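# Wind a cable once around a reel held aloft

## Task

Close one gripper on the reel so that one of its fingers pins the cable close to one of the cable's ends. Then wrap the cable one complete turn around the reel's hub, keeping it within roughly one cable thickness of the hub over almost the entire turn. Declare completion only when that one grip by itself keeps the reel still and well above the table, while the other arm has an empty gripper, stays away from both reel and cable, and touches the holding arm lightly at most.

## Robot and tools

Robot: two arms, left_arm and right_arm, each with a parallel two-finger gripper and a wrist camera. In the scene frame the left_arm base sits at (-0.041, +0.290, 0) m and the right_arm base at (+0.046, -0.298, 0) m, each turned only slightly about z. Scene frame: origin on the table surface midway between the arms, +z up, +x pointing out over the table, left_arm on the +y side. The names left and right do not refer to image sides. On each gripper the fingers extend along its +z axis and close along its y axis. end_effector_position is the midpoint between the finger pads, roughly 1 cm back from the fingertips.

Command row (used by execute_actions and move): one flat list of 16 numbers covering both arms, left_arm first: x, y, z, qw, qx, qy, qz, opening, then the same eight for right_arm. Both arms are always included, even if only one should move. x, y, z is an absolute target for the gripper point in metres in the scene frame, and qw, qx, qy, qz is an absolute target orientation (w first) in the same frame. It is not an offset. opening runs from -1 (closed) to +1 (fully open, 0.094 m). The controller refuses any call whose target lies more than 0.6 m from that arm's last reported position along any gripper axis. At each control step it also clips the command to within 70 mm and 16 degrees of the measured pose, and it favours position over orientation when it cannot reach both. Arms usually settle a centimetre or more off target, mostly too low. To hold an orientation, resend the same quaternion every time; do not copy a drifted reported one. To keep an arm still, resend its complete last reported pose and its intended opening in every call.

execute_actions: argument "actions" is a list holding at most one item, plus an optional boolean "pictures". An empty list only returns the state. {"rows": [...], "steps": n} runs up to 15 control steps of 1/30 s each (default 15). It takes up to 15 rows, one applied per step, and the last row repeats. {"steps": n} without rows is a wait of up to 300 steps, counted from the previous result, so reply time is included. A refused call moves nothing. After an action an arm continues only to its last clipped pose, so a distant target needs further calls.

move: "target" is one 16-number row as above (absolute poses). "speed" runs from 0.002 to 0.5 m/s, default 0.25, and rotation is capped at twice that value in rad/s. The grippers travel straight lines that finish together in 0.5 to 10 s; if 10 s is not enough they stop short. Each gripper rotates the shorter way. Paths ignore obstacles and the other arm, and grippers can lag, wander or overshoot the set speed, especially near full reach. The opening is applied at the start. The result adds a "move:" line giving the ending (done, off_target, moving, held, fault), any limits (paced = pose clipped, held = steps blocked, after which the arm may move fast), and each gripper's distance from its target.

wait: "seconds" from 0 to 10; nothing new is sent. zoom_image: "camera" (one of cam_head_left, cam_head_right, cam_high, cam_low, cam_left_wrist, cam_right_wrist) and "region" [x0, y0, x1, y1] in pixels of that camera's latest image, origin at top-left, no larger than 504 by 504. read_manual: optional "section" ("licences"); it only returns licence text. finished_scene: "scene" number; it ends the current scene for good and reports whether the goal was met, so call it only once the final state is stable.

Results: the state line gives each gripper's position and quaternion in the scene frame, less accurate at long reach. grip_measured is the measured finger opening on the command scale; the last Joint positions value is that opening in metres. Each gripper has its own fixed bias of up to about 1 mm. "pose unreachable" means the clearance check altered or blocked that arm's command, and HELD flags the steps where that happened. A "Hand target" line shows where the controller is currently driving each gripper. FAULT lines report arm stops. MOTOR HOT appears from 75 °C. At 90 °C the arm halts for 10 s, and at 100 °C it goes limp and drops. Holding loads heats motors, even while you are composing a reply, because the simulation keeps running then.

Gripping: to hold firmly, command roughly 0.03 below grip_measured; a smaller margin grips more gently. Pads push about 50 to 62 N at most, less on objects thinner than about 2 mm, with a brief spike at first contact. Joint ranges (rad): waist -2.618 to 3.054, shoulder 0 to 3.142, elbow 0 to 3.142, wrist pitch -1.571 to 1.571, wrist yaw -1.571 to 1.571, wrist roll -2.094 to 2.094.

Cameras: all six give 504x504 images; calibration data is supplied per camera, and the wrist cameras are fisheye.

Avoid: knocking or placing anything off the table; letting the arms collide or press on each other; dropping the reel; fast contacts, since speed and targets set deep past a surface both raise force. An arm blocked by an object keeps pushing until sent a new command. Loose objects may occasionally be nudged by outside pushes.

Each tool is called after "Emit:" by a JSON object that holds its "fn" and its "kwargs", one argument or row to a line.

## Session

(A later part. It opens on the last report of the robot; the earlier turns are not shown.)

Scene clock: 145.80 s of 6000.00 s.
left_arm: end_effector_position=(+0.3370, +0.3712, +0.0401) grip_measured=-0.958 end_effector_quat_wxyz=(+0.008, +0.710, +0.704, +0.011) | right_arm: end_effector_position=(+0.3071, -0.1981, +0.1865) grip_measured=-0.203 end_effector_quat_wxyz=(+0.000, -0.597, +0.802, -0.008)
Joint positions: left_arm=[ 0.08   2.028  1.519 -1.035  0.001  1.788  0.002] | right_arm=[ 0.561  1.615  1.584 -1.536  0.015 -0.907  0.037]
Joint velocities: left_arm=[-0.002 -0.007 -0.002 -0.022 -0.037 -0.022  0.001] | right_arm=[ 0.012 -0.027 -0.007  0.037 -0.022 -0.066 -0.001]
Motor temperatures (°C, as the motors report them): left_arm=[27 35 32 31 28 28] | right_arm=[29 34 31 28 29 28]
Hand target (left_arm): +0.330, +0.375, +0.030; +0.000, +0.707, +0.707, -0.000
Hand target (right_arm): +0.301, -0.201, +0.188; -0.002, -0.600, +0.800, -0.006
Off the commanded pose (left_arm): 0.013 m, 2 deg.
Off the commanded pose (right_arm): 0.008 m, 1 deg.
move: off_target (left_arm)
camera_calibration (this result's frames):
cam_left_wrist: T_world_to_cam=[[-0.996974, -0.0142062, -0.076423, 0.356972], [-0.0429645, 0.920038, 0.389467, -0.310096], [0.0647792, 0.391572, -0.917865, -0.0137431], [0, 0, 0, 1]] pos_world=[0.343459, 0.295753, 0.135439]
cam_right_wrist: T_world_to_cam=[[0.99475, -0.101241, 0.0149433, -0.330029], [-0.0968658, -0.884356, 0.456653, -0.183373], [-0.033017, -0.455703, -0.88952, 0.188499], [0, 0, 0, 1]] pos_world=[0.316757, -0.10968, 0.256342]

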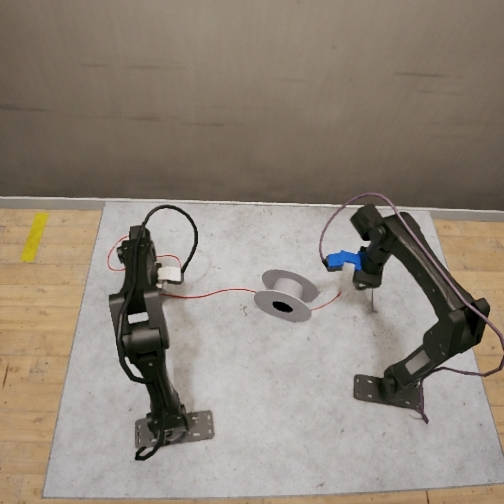

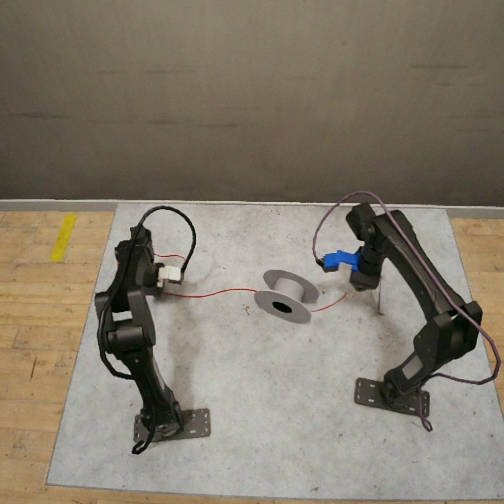

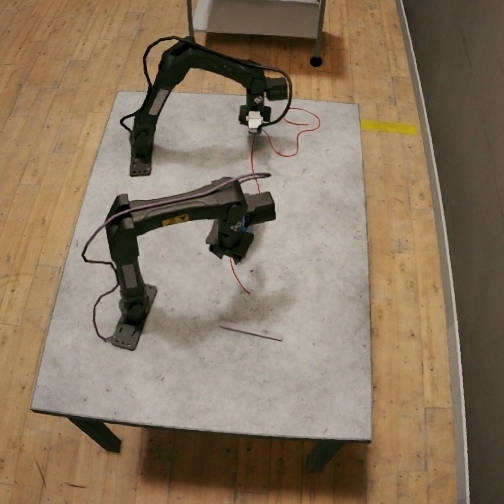

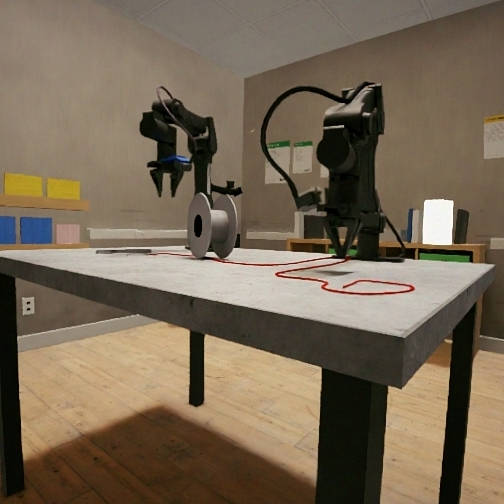

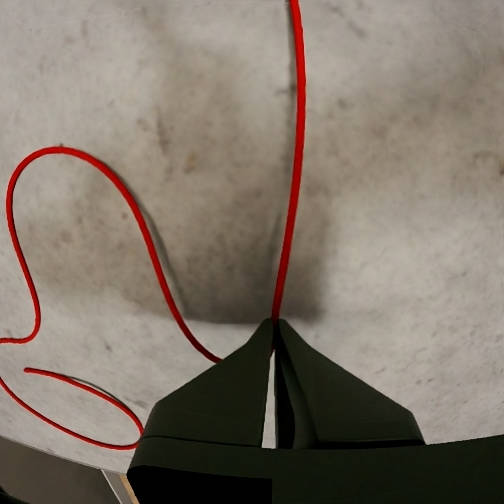

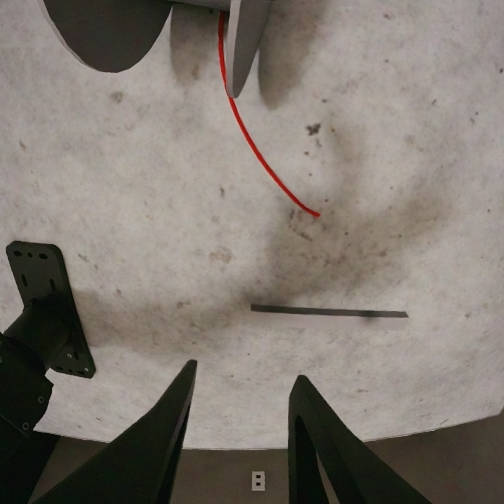

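Emit:
{"fn": "move", "kwargs": {
  "target": [0.345,0.12,0.24,0,0.707,0.707,0,-0.99,0.2,-0.38,0.2,0,-0.2,0.98,0,0.3],
  "speed": 0.2
}}

Emit:
{"fn": "move", "kwargs": {
  "target": [0.28,-0.1,0.23,0.2,0.75,0.62,0.1,-0.99,0.2,-0.38,0.2,0,-0.2,0.98,0,0.3],
  "speed": 0.15
}}

Scene clock: 153.63 s of 6000.00 s.
left_arm: end_effector_position=(+0.3411, +0.1201, +0.2246) grip_measured=-0.958 end_effector_quat_wxyz=(+0.104, +0.706, +0.699, +0.043) | right_arm: end_effector_position=(+0.2071, -0.3838, +0.1991) grip_measured=+0.297 end_effector_quat_wxyz=(+0.043, -0.200, +0.978, -0.049)
Joint positions: left_arm=[-0.553  2.025  2.24  -1.56  -0.005  1.159  0.002] | right_arm=[-0.285  1.154  1.26  -1.548  0.022 -0.88   0.061]
Joint velocities: left_arm=[-0.002  0.007  0.007 -0.007  0.007 -0.051 -0.001] | right_arm=[-0.017 -0.012  0.007 -0.066  0.022  0.007 -0.001]
Motor temperatures (°C, as the motors report them): left_arm=[27 35 32 31 28 28] | right_arm=[29 34 31 27 29 28]
Hand target (left_arm): +0.339, +0.119, +0.239; +0.120, +0.703, +0.700, +0.046
Hand target (right_arm): +0.200, -0.382, +0.198; +0.040, -0.199, +0.978, -0.047
Off the commanded pose (left_arm): 0.016 m, 13 deg.
Off the commanded pose (right_arm): 0.008 m, 7 deg.
joint sent to its limit (left arm) — the command would take joint 4 (wrist pitch) past its lower limit, so that joint was sent only as far as its limit.
joint sent to its limit (right arm) — the command would take joint 4 (wrist pitch) past its lower limit, so that joint was sent only as far as its limit.
move: off_target (left_arm, right_arm)
camera_calibration (this result's frames):
cam_left_wrist: T_world_to_cam=[[-0.967023, -0.0246477, -0.253493, 0.402399], [-0.100413, 0.951583, 0.29053, -0.112753], [0.234059, 0.306404, -0.922677, 0.207185], [0, 0, 0, 1]] pos_world=[0.329313, 0.0537297, 0.325928]
cam_right_wrist: T_world_to_cam=[[0.552568, -0.82389, 0.125991, -0.457437], [-0.786919, -0.465902, 0.404591, -0.0491958], [-0.274639, -0.322709, -0.905777, 0.21603], [0, 0, 0, 1]] pos_world=[0.273382, -0.330083, 0.273213]

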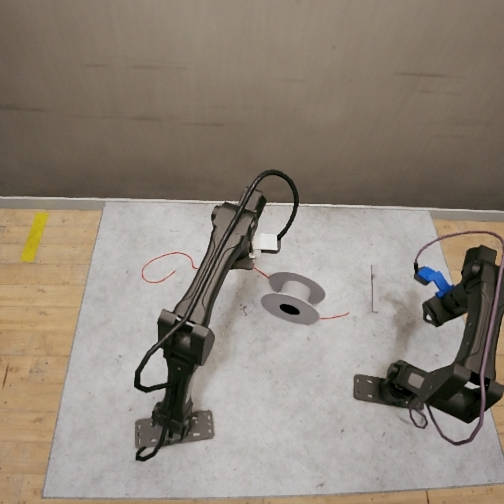

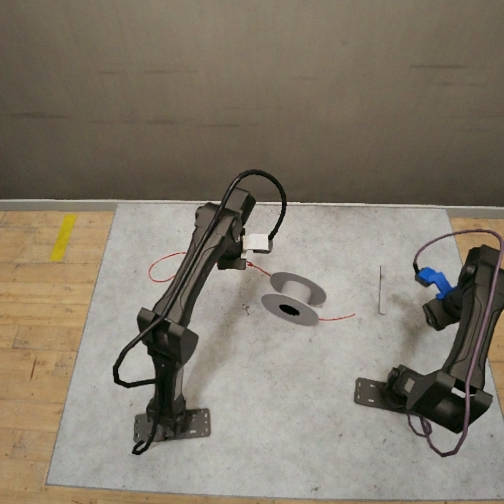

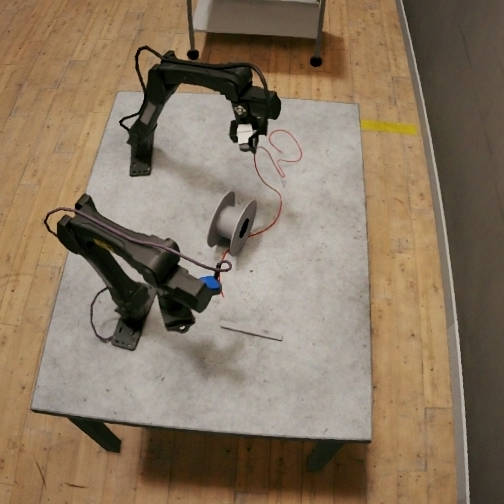

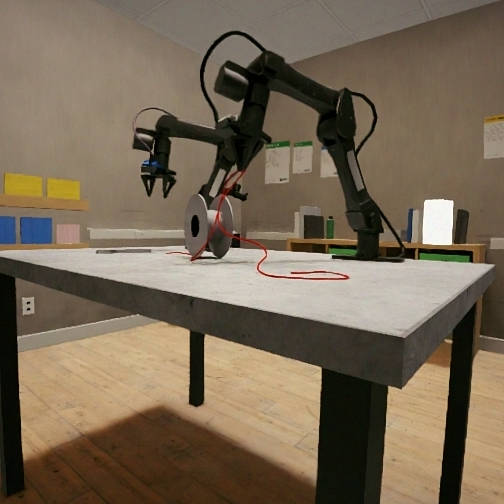

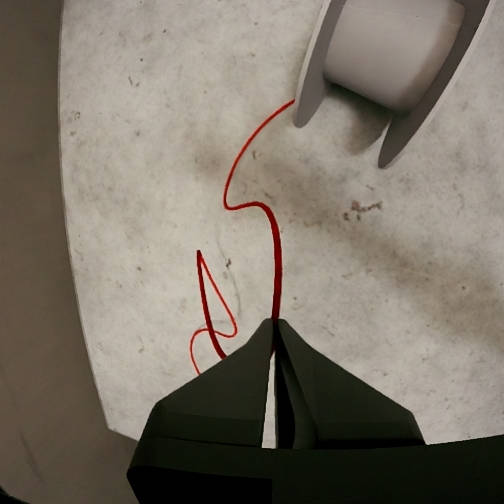

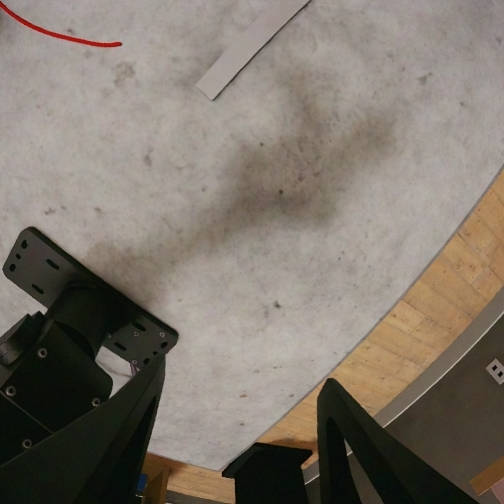

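Scene clock: 155.87 s of 6000.00 s.
left_arm: end_effector_position=(+0.2738, -0.0993, +0.2265) grip_measured=-0.958 end_effector_quat_wxyz=(+0.198, +0.756, +0.617, +0.098) | right_arm: end_effector_position=(+0.2064, -0.3852, +0.1991) grip_measured=+0.297 end_effector_quat_wxyz=(+0.043, -0.202, +0.977, -0.048)
Joint positions: left_arm=[-1.103  2.29   2.615 -1.51  -0.225  0.844  0.002] | right_arm=[-0.297  1.154  1.26  -1.548  0.019 -0.894  0.061]
Joint velocities: left_arm=[-0.002  0.012  0.022 -0.007  0.066  0.022  0.   ] | right_arm=[-0.002 -0.002 -0.002  0.022 -0.007 -0.022 -0.   ]
Motor temperatures (°C, as the motors report them): left_arm=[27 35 32 31 28 28] | right_arm=[29 33 31 27 29 28]
Hand target (left_arm): +0.275, -0.099, +0.229; +0.199, +0.753, +0.620, +0.100
Hand target (right_arm): +0.201, -0.380, +0.199; +0.049, -0.200, +0.978, -0.041
Off the commanded pose (left_arm): 0.007 m, 1 deg.
Off the commanded pose (right_arm): 0.008 m, 7 deg.
joint sent to its limit (right arm) — the command would take joint 4 (wrist pitch) past its lower limit, so that joint was sent only as far as its limit.
move: off_target (right_arm)
camera_calibration (this result's frames):
cam_left_wrist: T_world_to_cam=[[-0.87739, 0.131361, -0.461444, 0.370411], [0.0167418, 0.969585, 0.244183, 0.0689046], [0.479485, 0.206518, -0.852904, 0.199058], [0, 0, 0, 1]] pos_world=[0.228396, -0.156576, 0.323876]
cam_right_wrist: T_world_to_cam=[[0.55495, -0.822414, 0.125162, -0.457901], [-0.785671, -0.468707, 0.403775, -0.0515769], [-0.273406, -0.322412, -0.906256, 0.215337], [0, 0, 0, 1]] pos_world=[0.272464, -0.331332, 0.273288]

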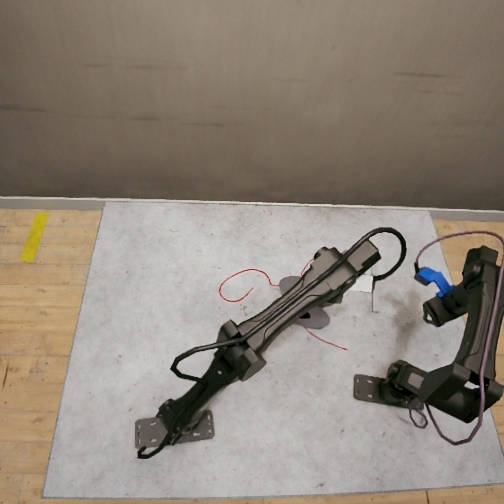

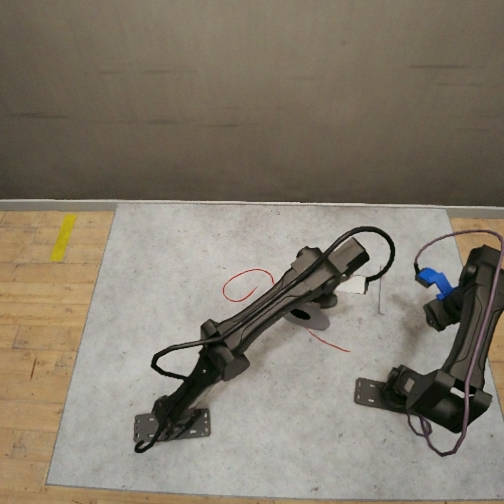

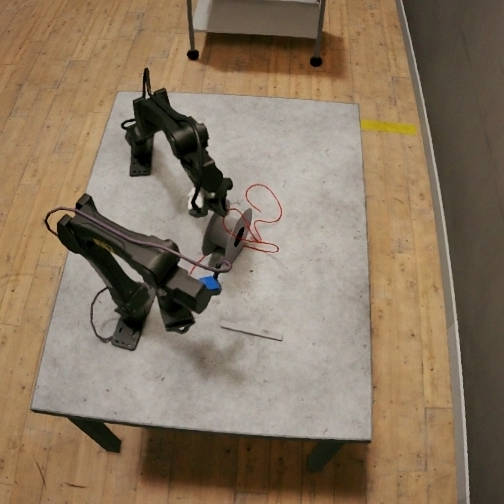

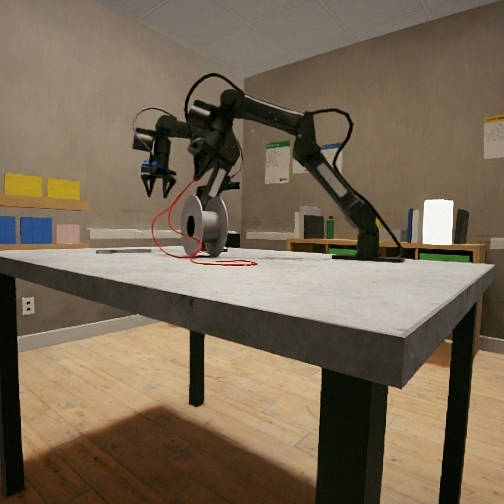

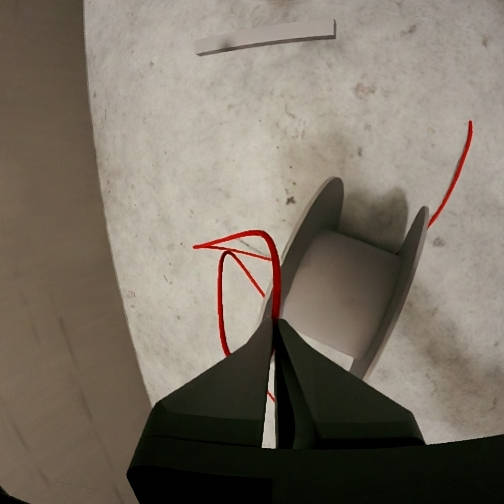

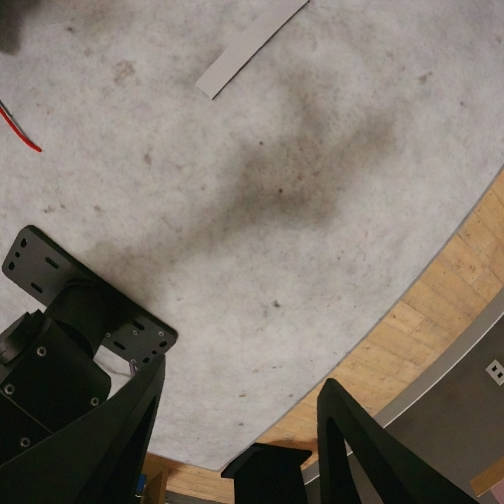

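Emit:
{"fn": "move", "kwargs": {
  "target": [0.36,0.3,0.1,0,0.74,0.67,0,-0.99,0.2,-0.3,0.17,0,0.6,0.8,0,0],
  "speed": 0.2
}}

Scene clock: 175.93 s of 6000.00 s.
left_arm: end_effector_position=(+0.3665, +0.2969, +0.0964) grip_measured=-0.958 end_effector_quat_wxyz=(+0.004, +0.739, +0.674, -0.000) | right_arm: end_effector_position=(+0.2074, -0.3020, +0.1716) grip_measured=+0.003 end_effector_quat_wxyz=(+0.008, +0.600, +0.800, +0.011)
Joint positions: left_arm=[-0.113  2.102  1.856 -1.319  0.006  1.68   0.002] | right_arm=[ 0.149  1.141  1.146 -1.55  -0.009  1.247  0.047]
Joint velocities: left_arm=[-0.002 -0.002  0.032 -0.037  0.022  0.037  0.   ] | right_arm=[-0.007 -0.002 -0.012  0.007 -0.125  0.022  0.   ]
Motor temperatures (°C, as the motors report them): left_arm=[27 36 33 31 28 28] | right_arm=[29 32 30 27 29 28]
Hand target (left_arm): +0.369, +0.298, +0.101; +0.006, +0.740, +0.673, +0.001
Hand target (right_arm): +0.201, -0.299, +0.169; +0.001, +0.599, +0.800, +0.008
Off the commanded pose (left_arm): 0.008 m, 1 deg.
Off the commanded pose (right_arm): 0.008 m, 2 deg.
joint sent to its limit (right arm) — the command would take joint 4 (wrist pitch) past its lower limit, so that joint was sent only as far as its limit.
After step 180, 9.27 s passed at rest.
move: done
camera_calibration (this result's frames):
cam_left_wrist: T_world_to_cam=[[-0.996027, 0.0693383, -0.0558701, 0.36244], [0.0429202, 0.923563, 0.381037, -0.294075], [0.07802, 0.377126, -0.92287, 0.0650306], [0, 0, 0, 1]] pos_world=[0.368549, 0.221941, 0.192318]
cam_right_wrist: T_world_to_cam=[[-0.889636, -0.456054, -0.0237269, 0.0491198], [-0.418571, 0.793538, 0.441696, 0.297834], [-0.182609, 0.40288, -0.896851, 0.416136], [0, 0, 0, 1]] pos_world=[0.244354, -0.381595, 0.242825]

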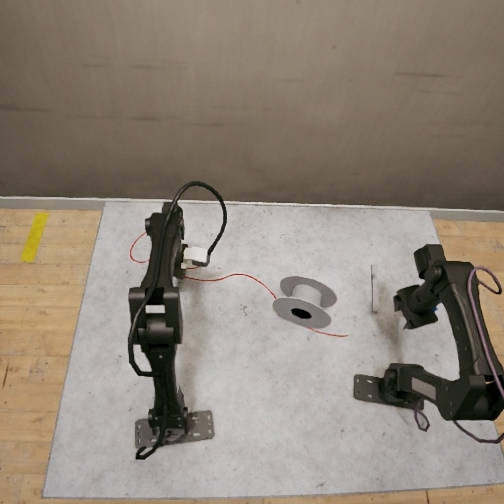

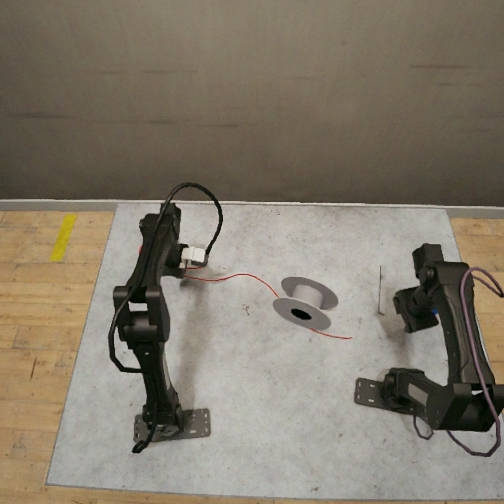

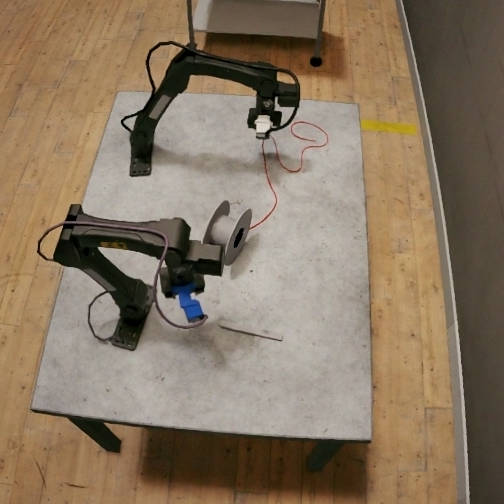

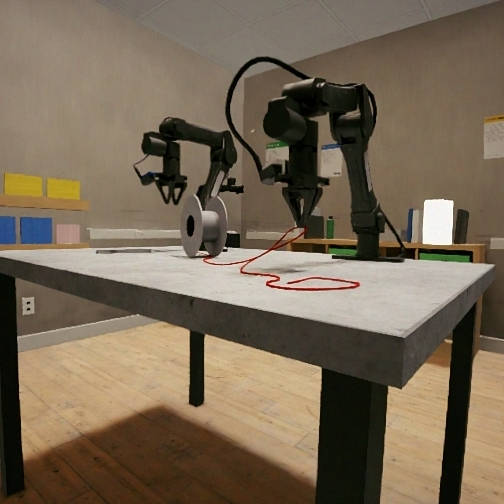

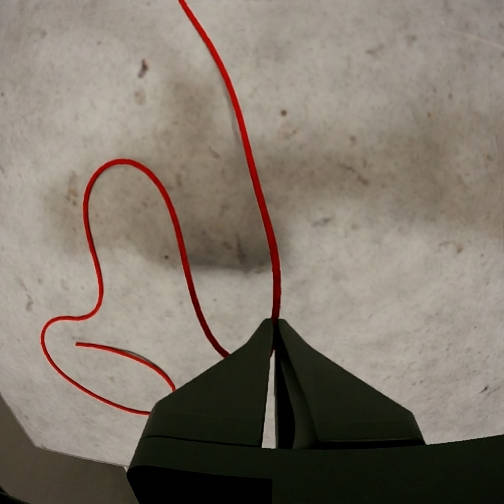

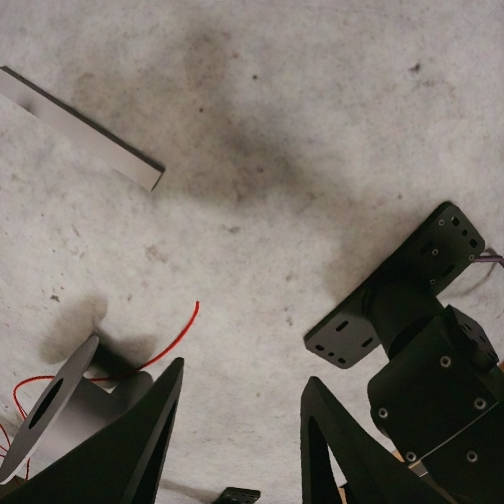

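Emit:
{"fn": "move", "kwargs": {
  "target": [0.36,0.3,0.1,0,0.74,0.67,0,-0.99,0.21,-0.185,0.05,0,0.63,0.775,0,0]
}}

Scene clock: 181.40 s of 6000.00 s.
left_arm: end_effector_position=(+0.3662, +0.2977, +0.0964) grip_measured=-0.958 end_effector_quat_wxyz=(+0.002, +0.741, +0.671, +0.001) | right_arm: end_effector_position=(+0.2151, -0.1795, +0.0567) grip_measured=+0.003 end_effector_quat_wxyz=(-0.010, +0.631, +0.776, +0.020)
Joint positions: left_arm=[-0.113  2.102  1.856 -1.321  0.002  1.687  0.002] | right_arm=[ 0.77   1.326  0.805 -1.018 -0.031  1.947  0.047]
Joint velocities: left_arm=[ 0.012 -0.012 -0.017  0.051 -0.037  0.037  0.   ] | right_arm=[ 0.002 -0.007 -0.007  0.007 -0.037  0.037 -0.   ]
Motor temperatures (°C, as the motors report them): left_arm=[27 36 33 31 28 28] | right_arm=[29 32 30 27 29 28]
Hand target (left_arm): +0.360, +0.300, +0.100; -0.000, +0.741, +0.671, -0.000
Hand target (right_arm): +0.212, -0.182, +0.051; -0.006, +0.631, +0.776, +0.006
Off the commanded pose (left_arm): 0.008 m, 0 deg.
Off the commanded pose (right_arm): 0.010 m, 3 deg.
move: off_target (right_arm)
camera_calibration (this result's frames):
cam_left_wrist: T_world_to_cam=[[-0.995565, 0.0767862, -0.054345, 0.359553], [0.0500431, 0.921467, 0.38522, -0.297196], [0.0796567, 0.380792, -0.921223, 0.0628947], [0, 0, 0, 1]] pos_world=[0.367821, 0.222298, 0.191966]
cam_right_wrist: T_world_to_cam=[[-0.92288, -0.384466, -0.0218508, 0.129086], [-0.347265, 0.806375, 0.478714, 0.239492], [-0.166429, 0.449384, -0.877699, 0.26888], [0, 0, 0, 1]] pos_world=[0.247048, -0.264322, 0.124168]

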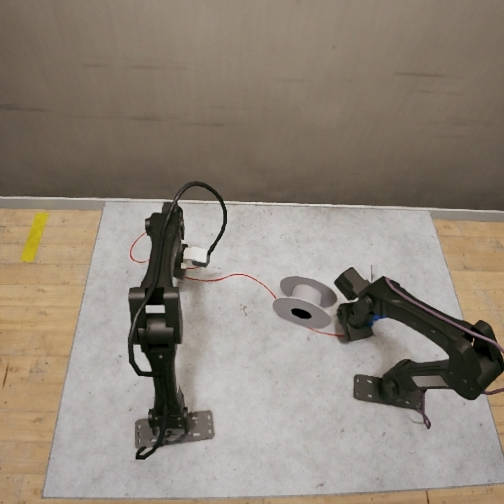

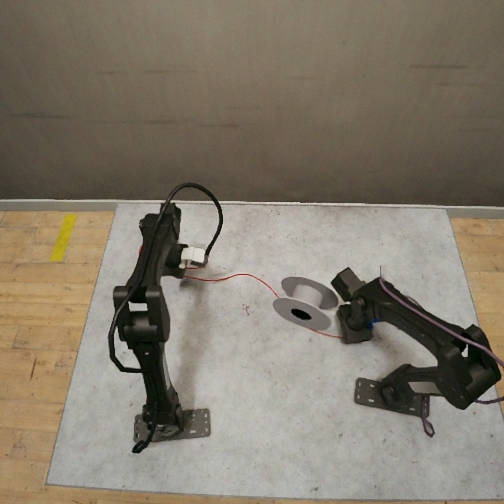

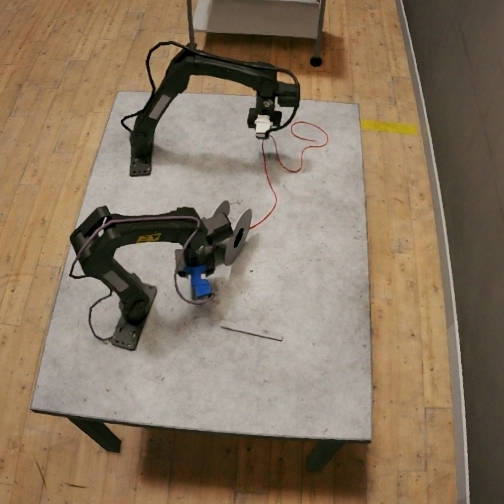

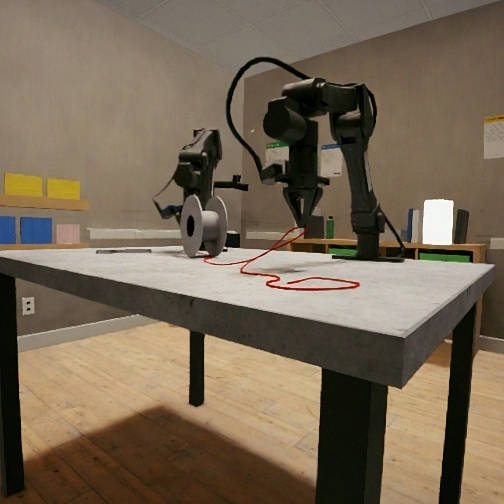

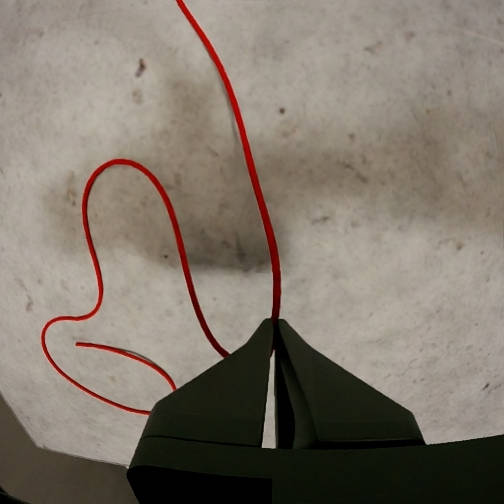

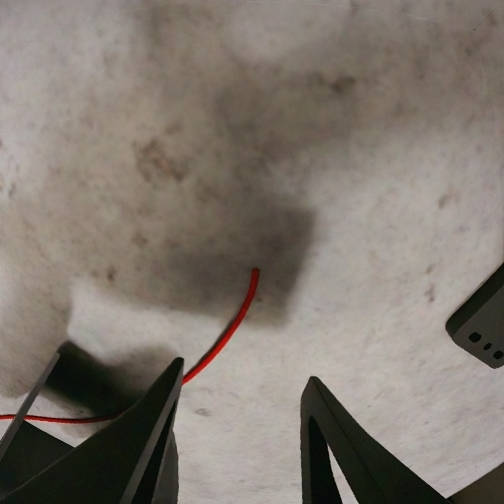

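Emit:
{"fn": "move", "kwargs": {
  "target": [0.36,0.3,0.1,0,0.74,0.67,0,-0.99,0.215,-0.185,0.0,0,0.63,0.775,0,0],
  "speed": 0.15
}}

Emit:
{"fn": "execute_actions", "kwargs": {
  "actions": [
    {"rows":[[0.36,0.3,0.1,0,0.74,0.67,0,-0.99,0.215,-0.185,0.0,0,0.63,0.775,0,-0.99]],"steps":15}
  ],
  "pictures": false
}}

Emit:
{"fn": "move", "kwargs": {
  "target": [0.40,0.3,0.08,0,0.8,0.6,0,-0.99,0.235,-0.21,0.06,0,0.63,0.775,0,-0.99],
  "speed": 0.08
}}

Scene clock: 194.93 s of 6000.00 s.
left_arm: end_effector_position=(+0.3662, +0.2977, +0.0964) grip_measured=-0.958 end_effector_quat_wxyz=(+0.002, +0.741, +0.671, +0.001) | right_arm: end_effector_position=(+0.2125, -0.1826, +0.0135) grip_measured=+0.002 end_effector_quat_wxyz=(-0.012, +0.632, +0.775, +0.004)
Joint positions: left_arm=[-0.113  2.102  1.856 -1.321  0.002  1.687  0.002] | right_arm=[ 0.77   1.415  0.69  -0.845 -0.024  1.95   0.047]
Joint velocities: left_arm=[ 0.007  0.002 -0.002  0.051  0.007  0.022  0.   ] | right_arm=[-0.022  0.002 -0.017 -0.022 -0.007  0.007  0.001]
Motor temperatures (°C, as the motors report them): left_arm=[27 37 32 30 28 28] | right_arm=[29 31 30 27 29 28]
Hand target (left_arm): +0.360, +0.300, +0.100; -0.000, +0.741, +0.671, -0.000
Hand target (right_arm): +0.215, -0.185, +0.001; -0.001, +0.631, +0.776, -0.000
Off the commanded pose (left_arm): 0.008 m, 0 deg.
Off the commanded pose (right_arm): 0.014 m, 1 deg.
After step 180, 6.80 s passed at rest.
move: off_target (right_arm)
camera_calibration (this result's frames):
cam_left_wrist: T_world_to_cam=[[-0.995536, 0.077166, -0.0543456, 0.359429], [0.0503943, 0.921447, 0.385221, -0.297319], [0.0798026, 0.380763, -0.921223, 0.0628498], [0, 0, 0, 1]] pos_world=[0.367793, 0.222297, 0.191966]
cam_right_wrist: T_world_to_cam=[[-0.924104, -0.382063, 0.0077494, 0.124811], [-0.334278, 0.818018, 0.468086, 0.261292], [-0.185178, 0.42997, -0.883649, 0.232416], [0, 0, 0, 1]] pos_world=[0.245721, -0.265988, 0.0820996]

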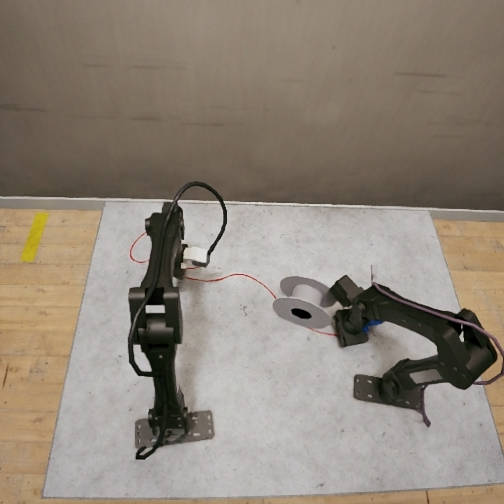

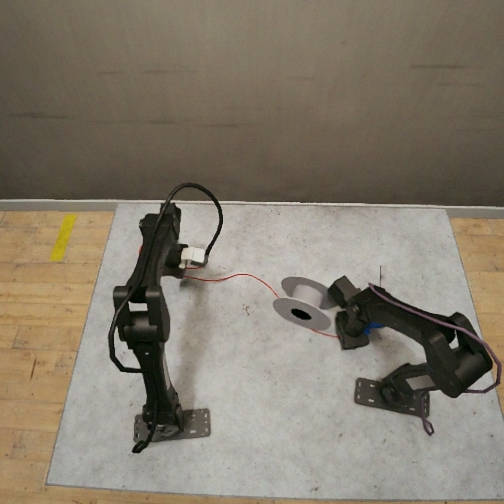

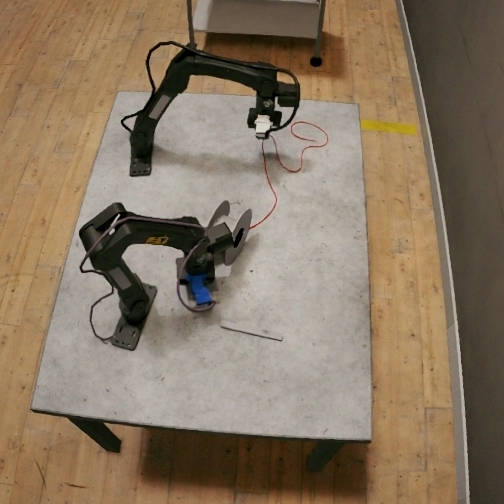

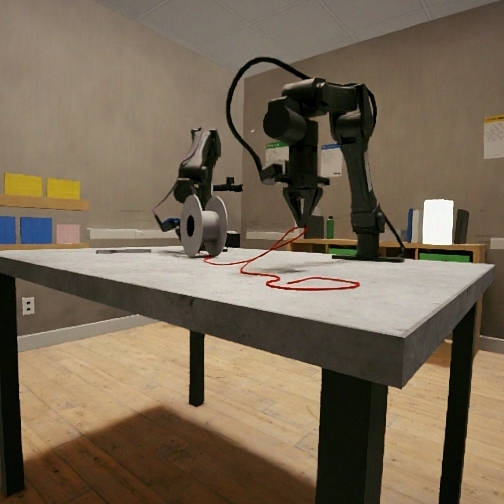

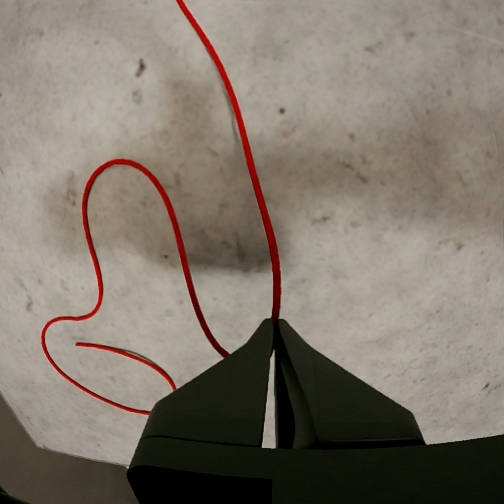

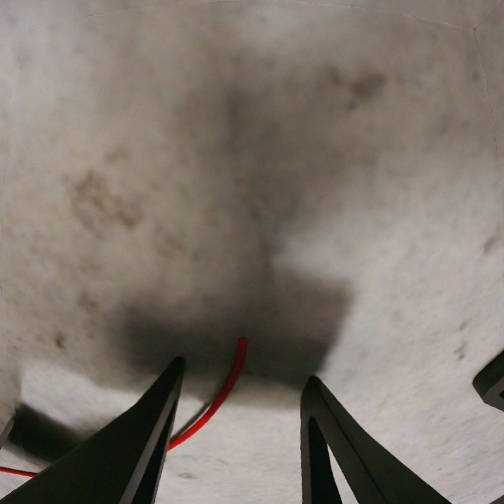

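Scene clock: 195.43 s of 6000.00 s.
left_arm: end_effector_position=(+0.3662, +0.2977, +0.0964) grip_measured=-0.958 end_effector_quat_wxyz=(+0.002, +0.741, +0.671, +0.001) | right_arm: end_effector_position=(+0.2232, -0.1777, +0.0129) grip_measured=-0.970 end_effector_quat_wxyz=(-0.000, +0.632, +0.775, +0.024)
Joint positions: left_arm=[-0.113  2.102  1.856 -1.321  0.002  1.687  0.002] | right_arm=[ 0.77   1.42   0.69  -0.797 -0.014  1.95   0.001]
Joint velocities: left_arm=[ 0.002  0.007 -0.007 -0.051  0.051 -0.081  0.   ] | right_arm=[ 0.002  0.012  0.007 -0.007  0.081 -0.081  0.   ]
Motor temperatures (°C, as the motors report them): left_arm=[27 37 32 30 28 28] | right_arm=[29 31 30 27 29 28]
Hand target (left_arm): +0.360, +0.300, +0.100; -0.000, +0.741, +0.671, -0.000
Hand target (right_arm): +0.215, -0.185, +0.001; -0.000, +0.631, +0.776, -0.000
Off the commanded pose (left_arm): 0.008 m, 0 deg.
Off the commanded pose (right_arm): 0.017 m, 3 deg.
Steps of this call (steps 1 to 15: all 15 steps of this action). Readings (end_effector_position):
1: left_arm (+0.3662, +0.2977, +0.0964) | right_arm (+0.2143, -0.1819, +0.0135)
2: left_arm (+0.3662, +0.2977, +0.0964) | right_arm (+0.2172, -0.1805, +0.0131)
4: left_arm (+0.3662, +0.2977, +0.0964) | right_arm (+0.2227, -0.1780, +0.0129)
8: left_arm (+0.3662, +0.2977, +0.0964) | right_arm (+0.2232, -0.1777, +0.0129)
15: the state above

Scene clock: 197.30 s of 6000.00 s.
left_arm: end_effector_position=(+0.3973, +0.2982, +0.0759) grip_measured=-0.958 end_effector_quat_wxyz=(+0.001, +0.799, +0.602, -0.001) | right_arm: end_effector_position=(+0.2297, -0.2071, +0.0507) grip_measured=-0.970 end_effector_quat_wxyz=(-0.011, +0.630, +0.777, -0.006)
Joint positions: left_arm=[-0.113  2.252  2.014 -1.333  0.002  1.867  0.002] | right_arm=[ 0.632  1.381  0.823 -1.033 -0.015  1.805  0.001]
Joint velocities: left_arm=[ 0.002  0.012 -0.007  0.007  0.007 -0.022  0.   ] | right_arm=[-0.002 -0.007 -0.027 -0.022  0.11  -0.007 -0.   ]
Motor temperatures (°C, as the motors report them): left_arm=[27 37 33 30 28 28] | right_arm=[29 31 30 27 29 28]
Hand target (left_arm): +0.400, +0.299, +0.080; +0.000, +0.800, +0.600, +0.001
Hand target (right_arm): +0.234, -0.211, +0.059; +0.001, +0.631, +0.776, -0.001
Off the commanded pose (left_arm): 0.005 m, 0 deg.
Off the commanded pose (right_arm): 0.011 m, 1 deg.
move: off_target (right_arm)
camera_calibration (this result's frames):
cam_left_wrist: T_world_to_cam=[[-0.965957, 0.253871, -0.0497621, 0.324525], [0.216013, 0.897346, 0.384849, -0.350107], [0.142356, 0.360998, -0.921637, 0.0223915], [0, 0, 0, 1]] pos_world=[0.385918, 0.223697, 0.171524]
cam_right_wrist: T_world_to_cam=[[-0.921546, -0.387502, 0.0243775, 0.128532], [-0.334029, 0.823254, 0.458996, 0.271202], [-0.197931, 0.414843, -0.888104, 0.279069], [0, 0, 0, 1]] pos_world=[0.264274, -0.289232, 0.120228]

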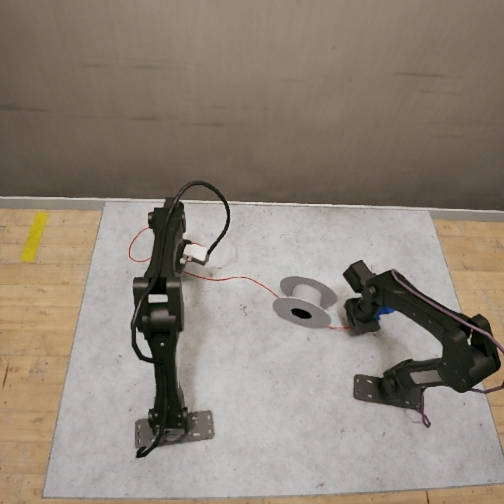

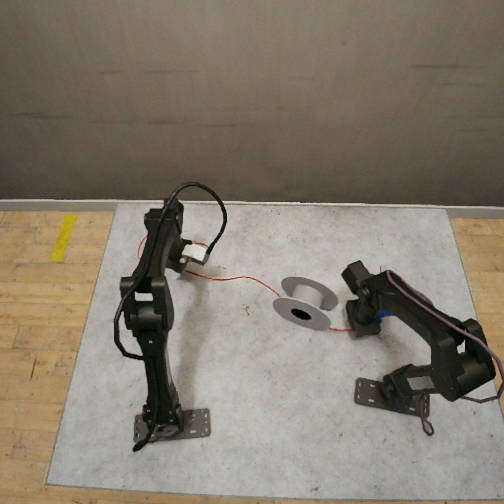

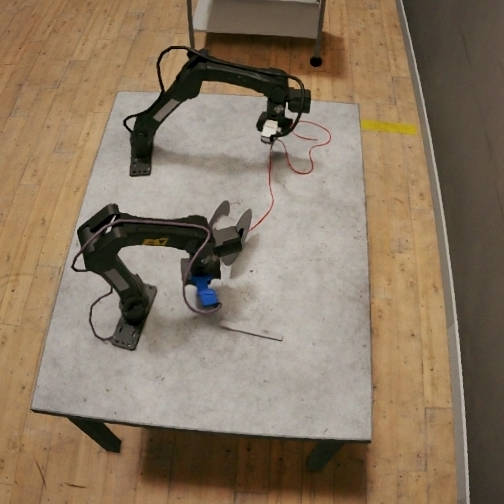

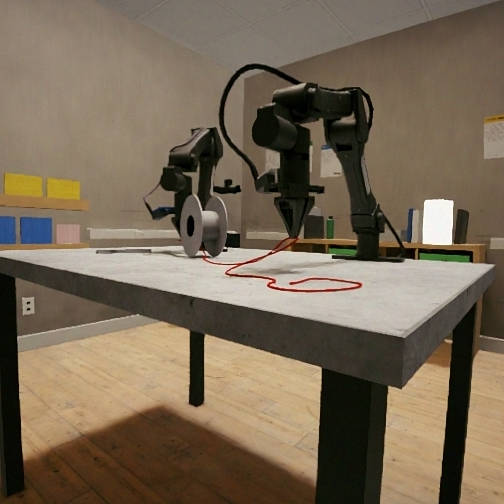

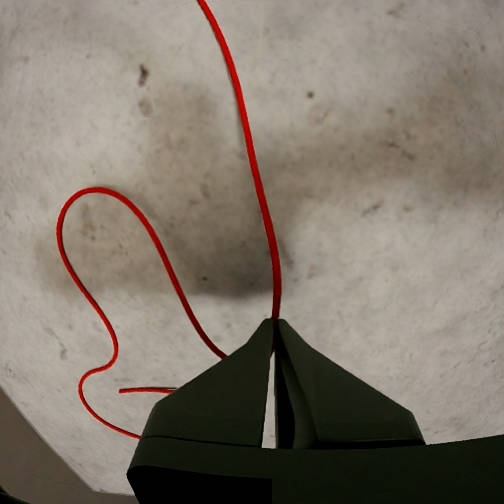

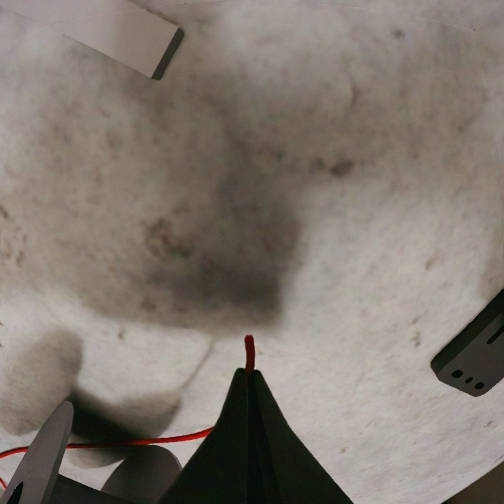

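Emit:
{"fn": "move", "kwargs": {
  "target": [0.36,0.33,0.05,0,0.74,0.67,0,-0.99,0.31,-0.235,0.035,0,0.63,0.775,0,-0.99],
  "speed": 0.08
}}

Scene clock: 202.83 s of 6000.00 s.
left_arm: end_effector_position=(+0.3625, +0.3275, +0.0441) grip_measured=-0.958 end_effector_quat_wxyz=(-0.005, +0.746, +0.666, -0.008) | right_arm: end_effector_position=(+0.3017, -0.2318, +0.0350) grip_measured=-0.970 end_effector_quat_wxyz=(-0.009, +0.630, +0.776, -0.000)
Joint positions: left_arm=[-0.039  2.139  1.704 -1.154  0.001  1.775  0.002] | right_arm=[ 0.43   1.626  0.983 -0.939 -0.013  1.605  0.001]
Joint velocities: left_arm=[-0.012 -0.012  0.007  0.022 -0.051 -0.007  0.   ] | right_arm=[-0.022 -0.002 -0.007  0.051 -0.007 -0.066 -0.   ]
Motor temperatures (°C, as the motors report them): left_arm=[27 37 33 30 28 28] | right_arm=[29 31 31 27 29 28]
Hand target (left_arm): +0.361, +0.331, +0.050; +0.000, +0.741, +0.671, -0.000
Hand target (right_arm): +0.310, -0.236, +0.036; +0.002, +0.631, +0.776, -0.002
Off the commanded pose (left_arm): 0.007 m, 1 deg.
Off the commanded pose (right_arm): 0.009 m, 1 deg.
move: done
camera_calibration (this result's frames):
cam_left_wrist: T_world_to_cam=[[-0.995301, 0.0911614, -0.0326476, 0.345022], [0.071817, 0.921119, 0.3826, -0.312003], [0.0649507, 0.378457, -0.923337, 0.00991143], [0, 0, 0, 1]] pos_world=[0.365164, 0.252188, 0.139788]
cam_right_wrist: T_world_to_cam=[[-0.92234, -0.38618, 0.01237, 0.186621], [-0.33769, 0.821258, 0.459892, 0.32335], [-0.18776, 0.42, -0.887889, 0.287726], [0, 0, 0, 1]] pos_world=[0.335344, -0.314329, 0.104454]

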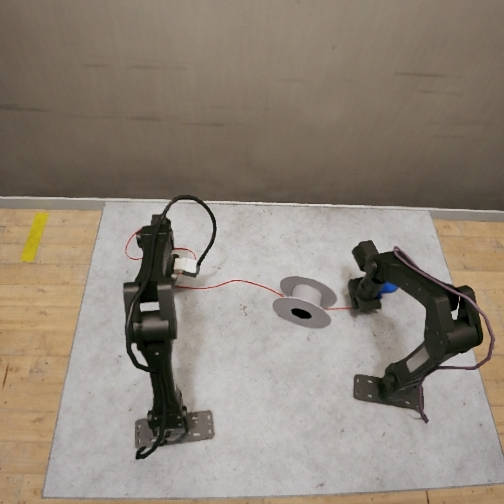

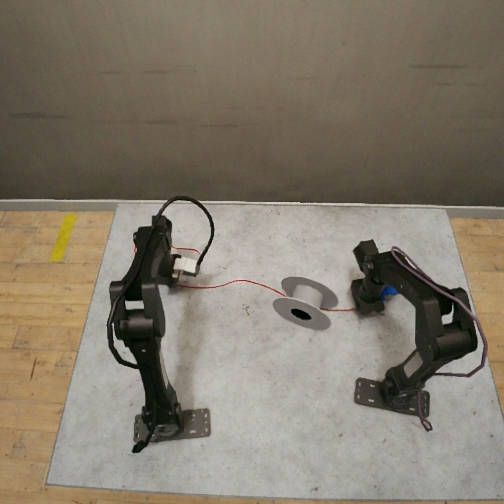

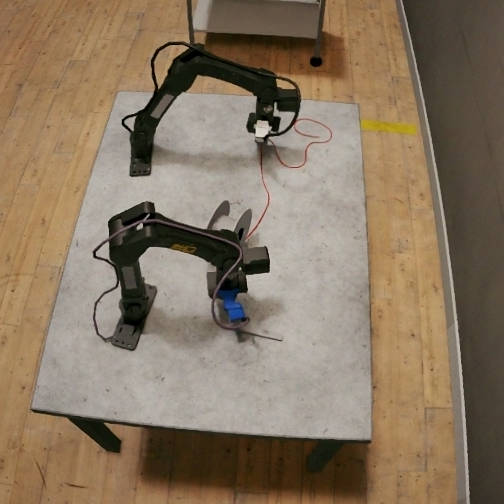

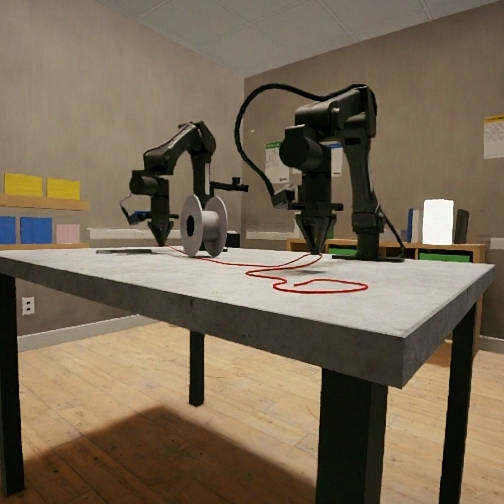

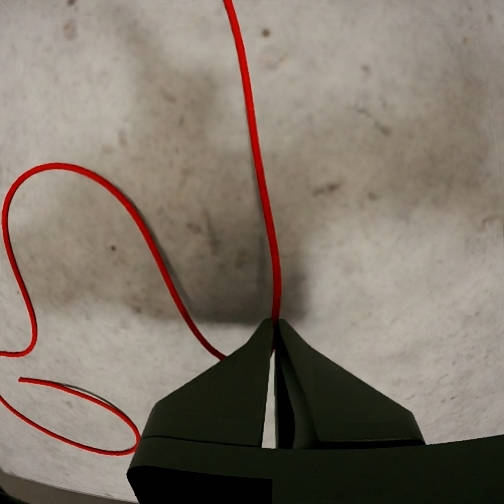

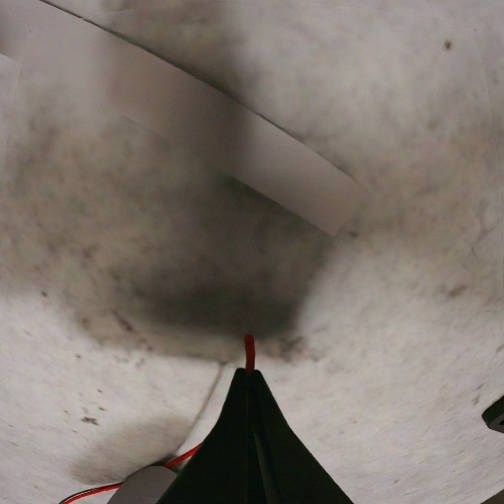

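Emit:
{"fn": "zoom_image", "kwargs": {
  "camera": "cam_low",
  "region": [140,180,280,280]
}}

Region (140, 180, 280, 280) of cam_low's 504x504 image, scaled by 3.600, with more detail than that image has; it fills the top 360 rows of this view, and the rest is white.

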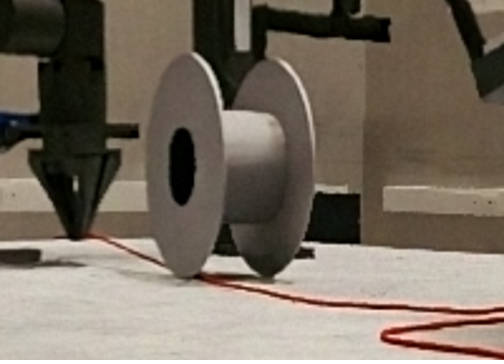

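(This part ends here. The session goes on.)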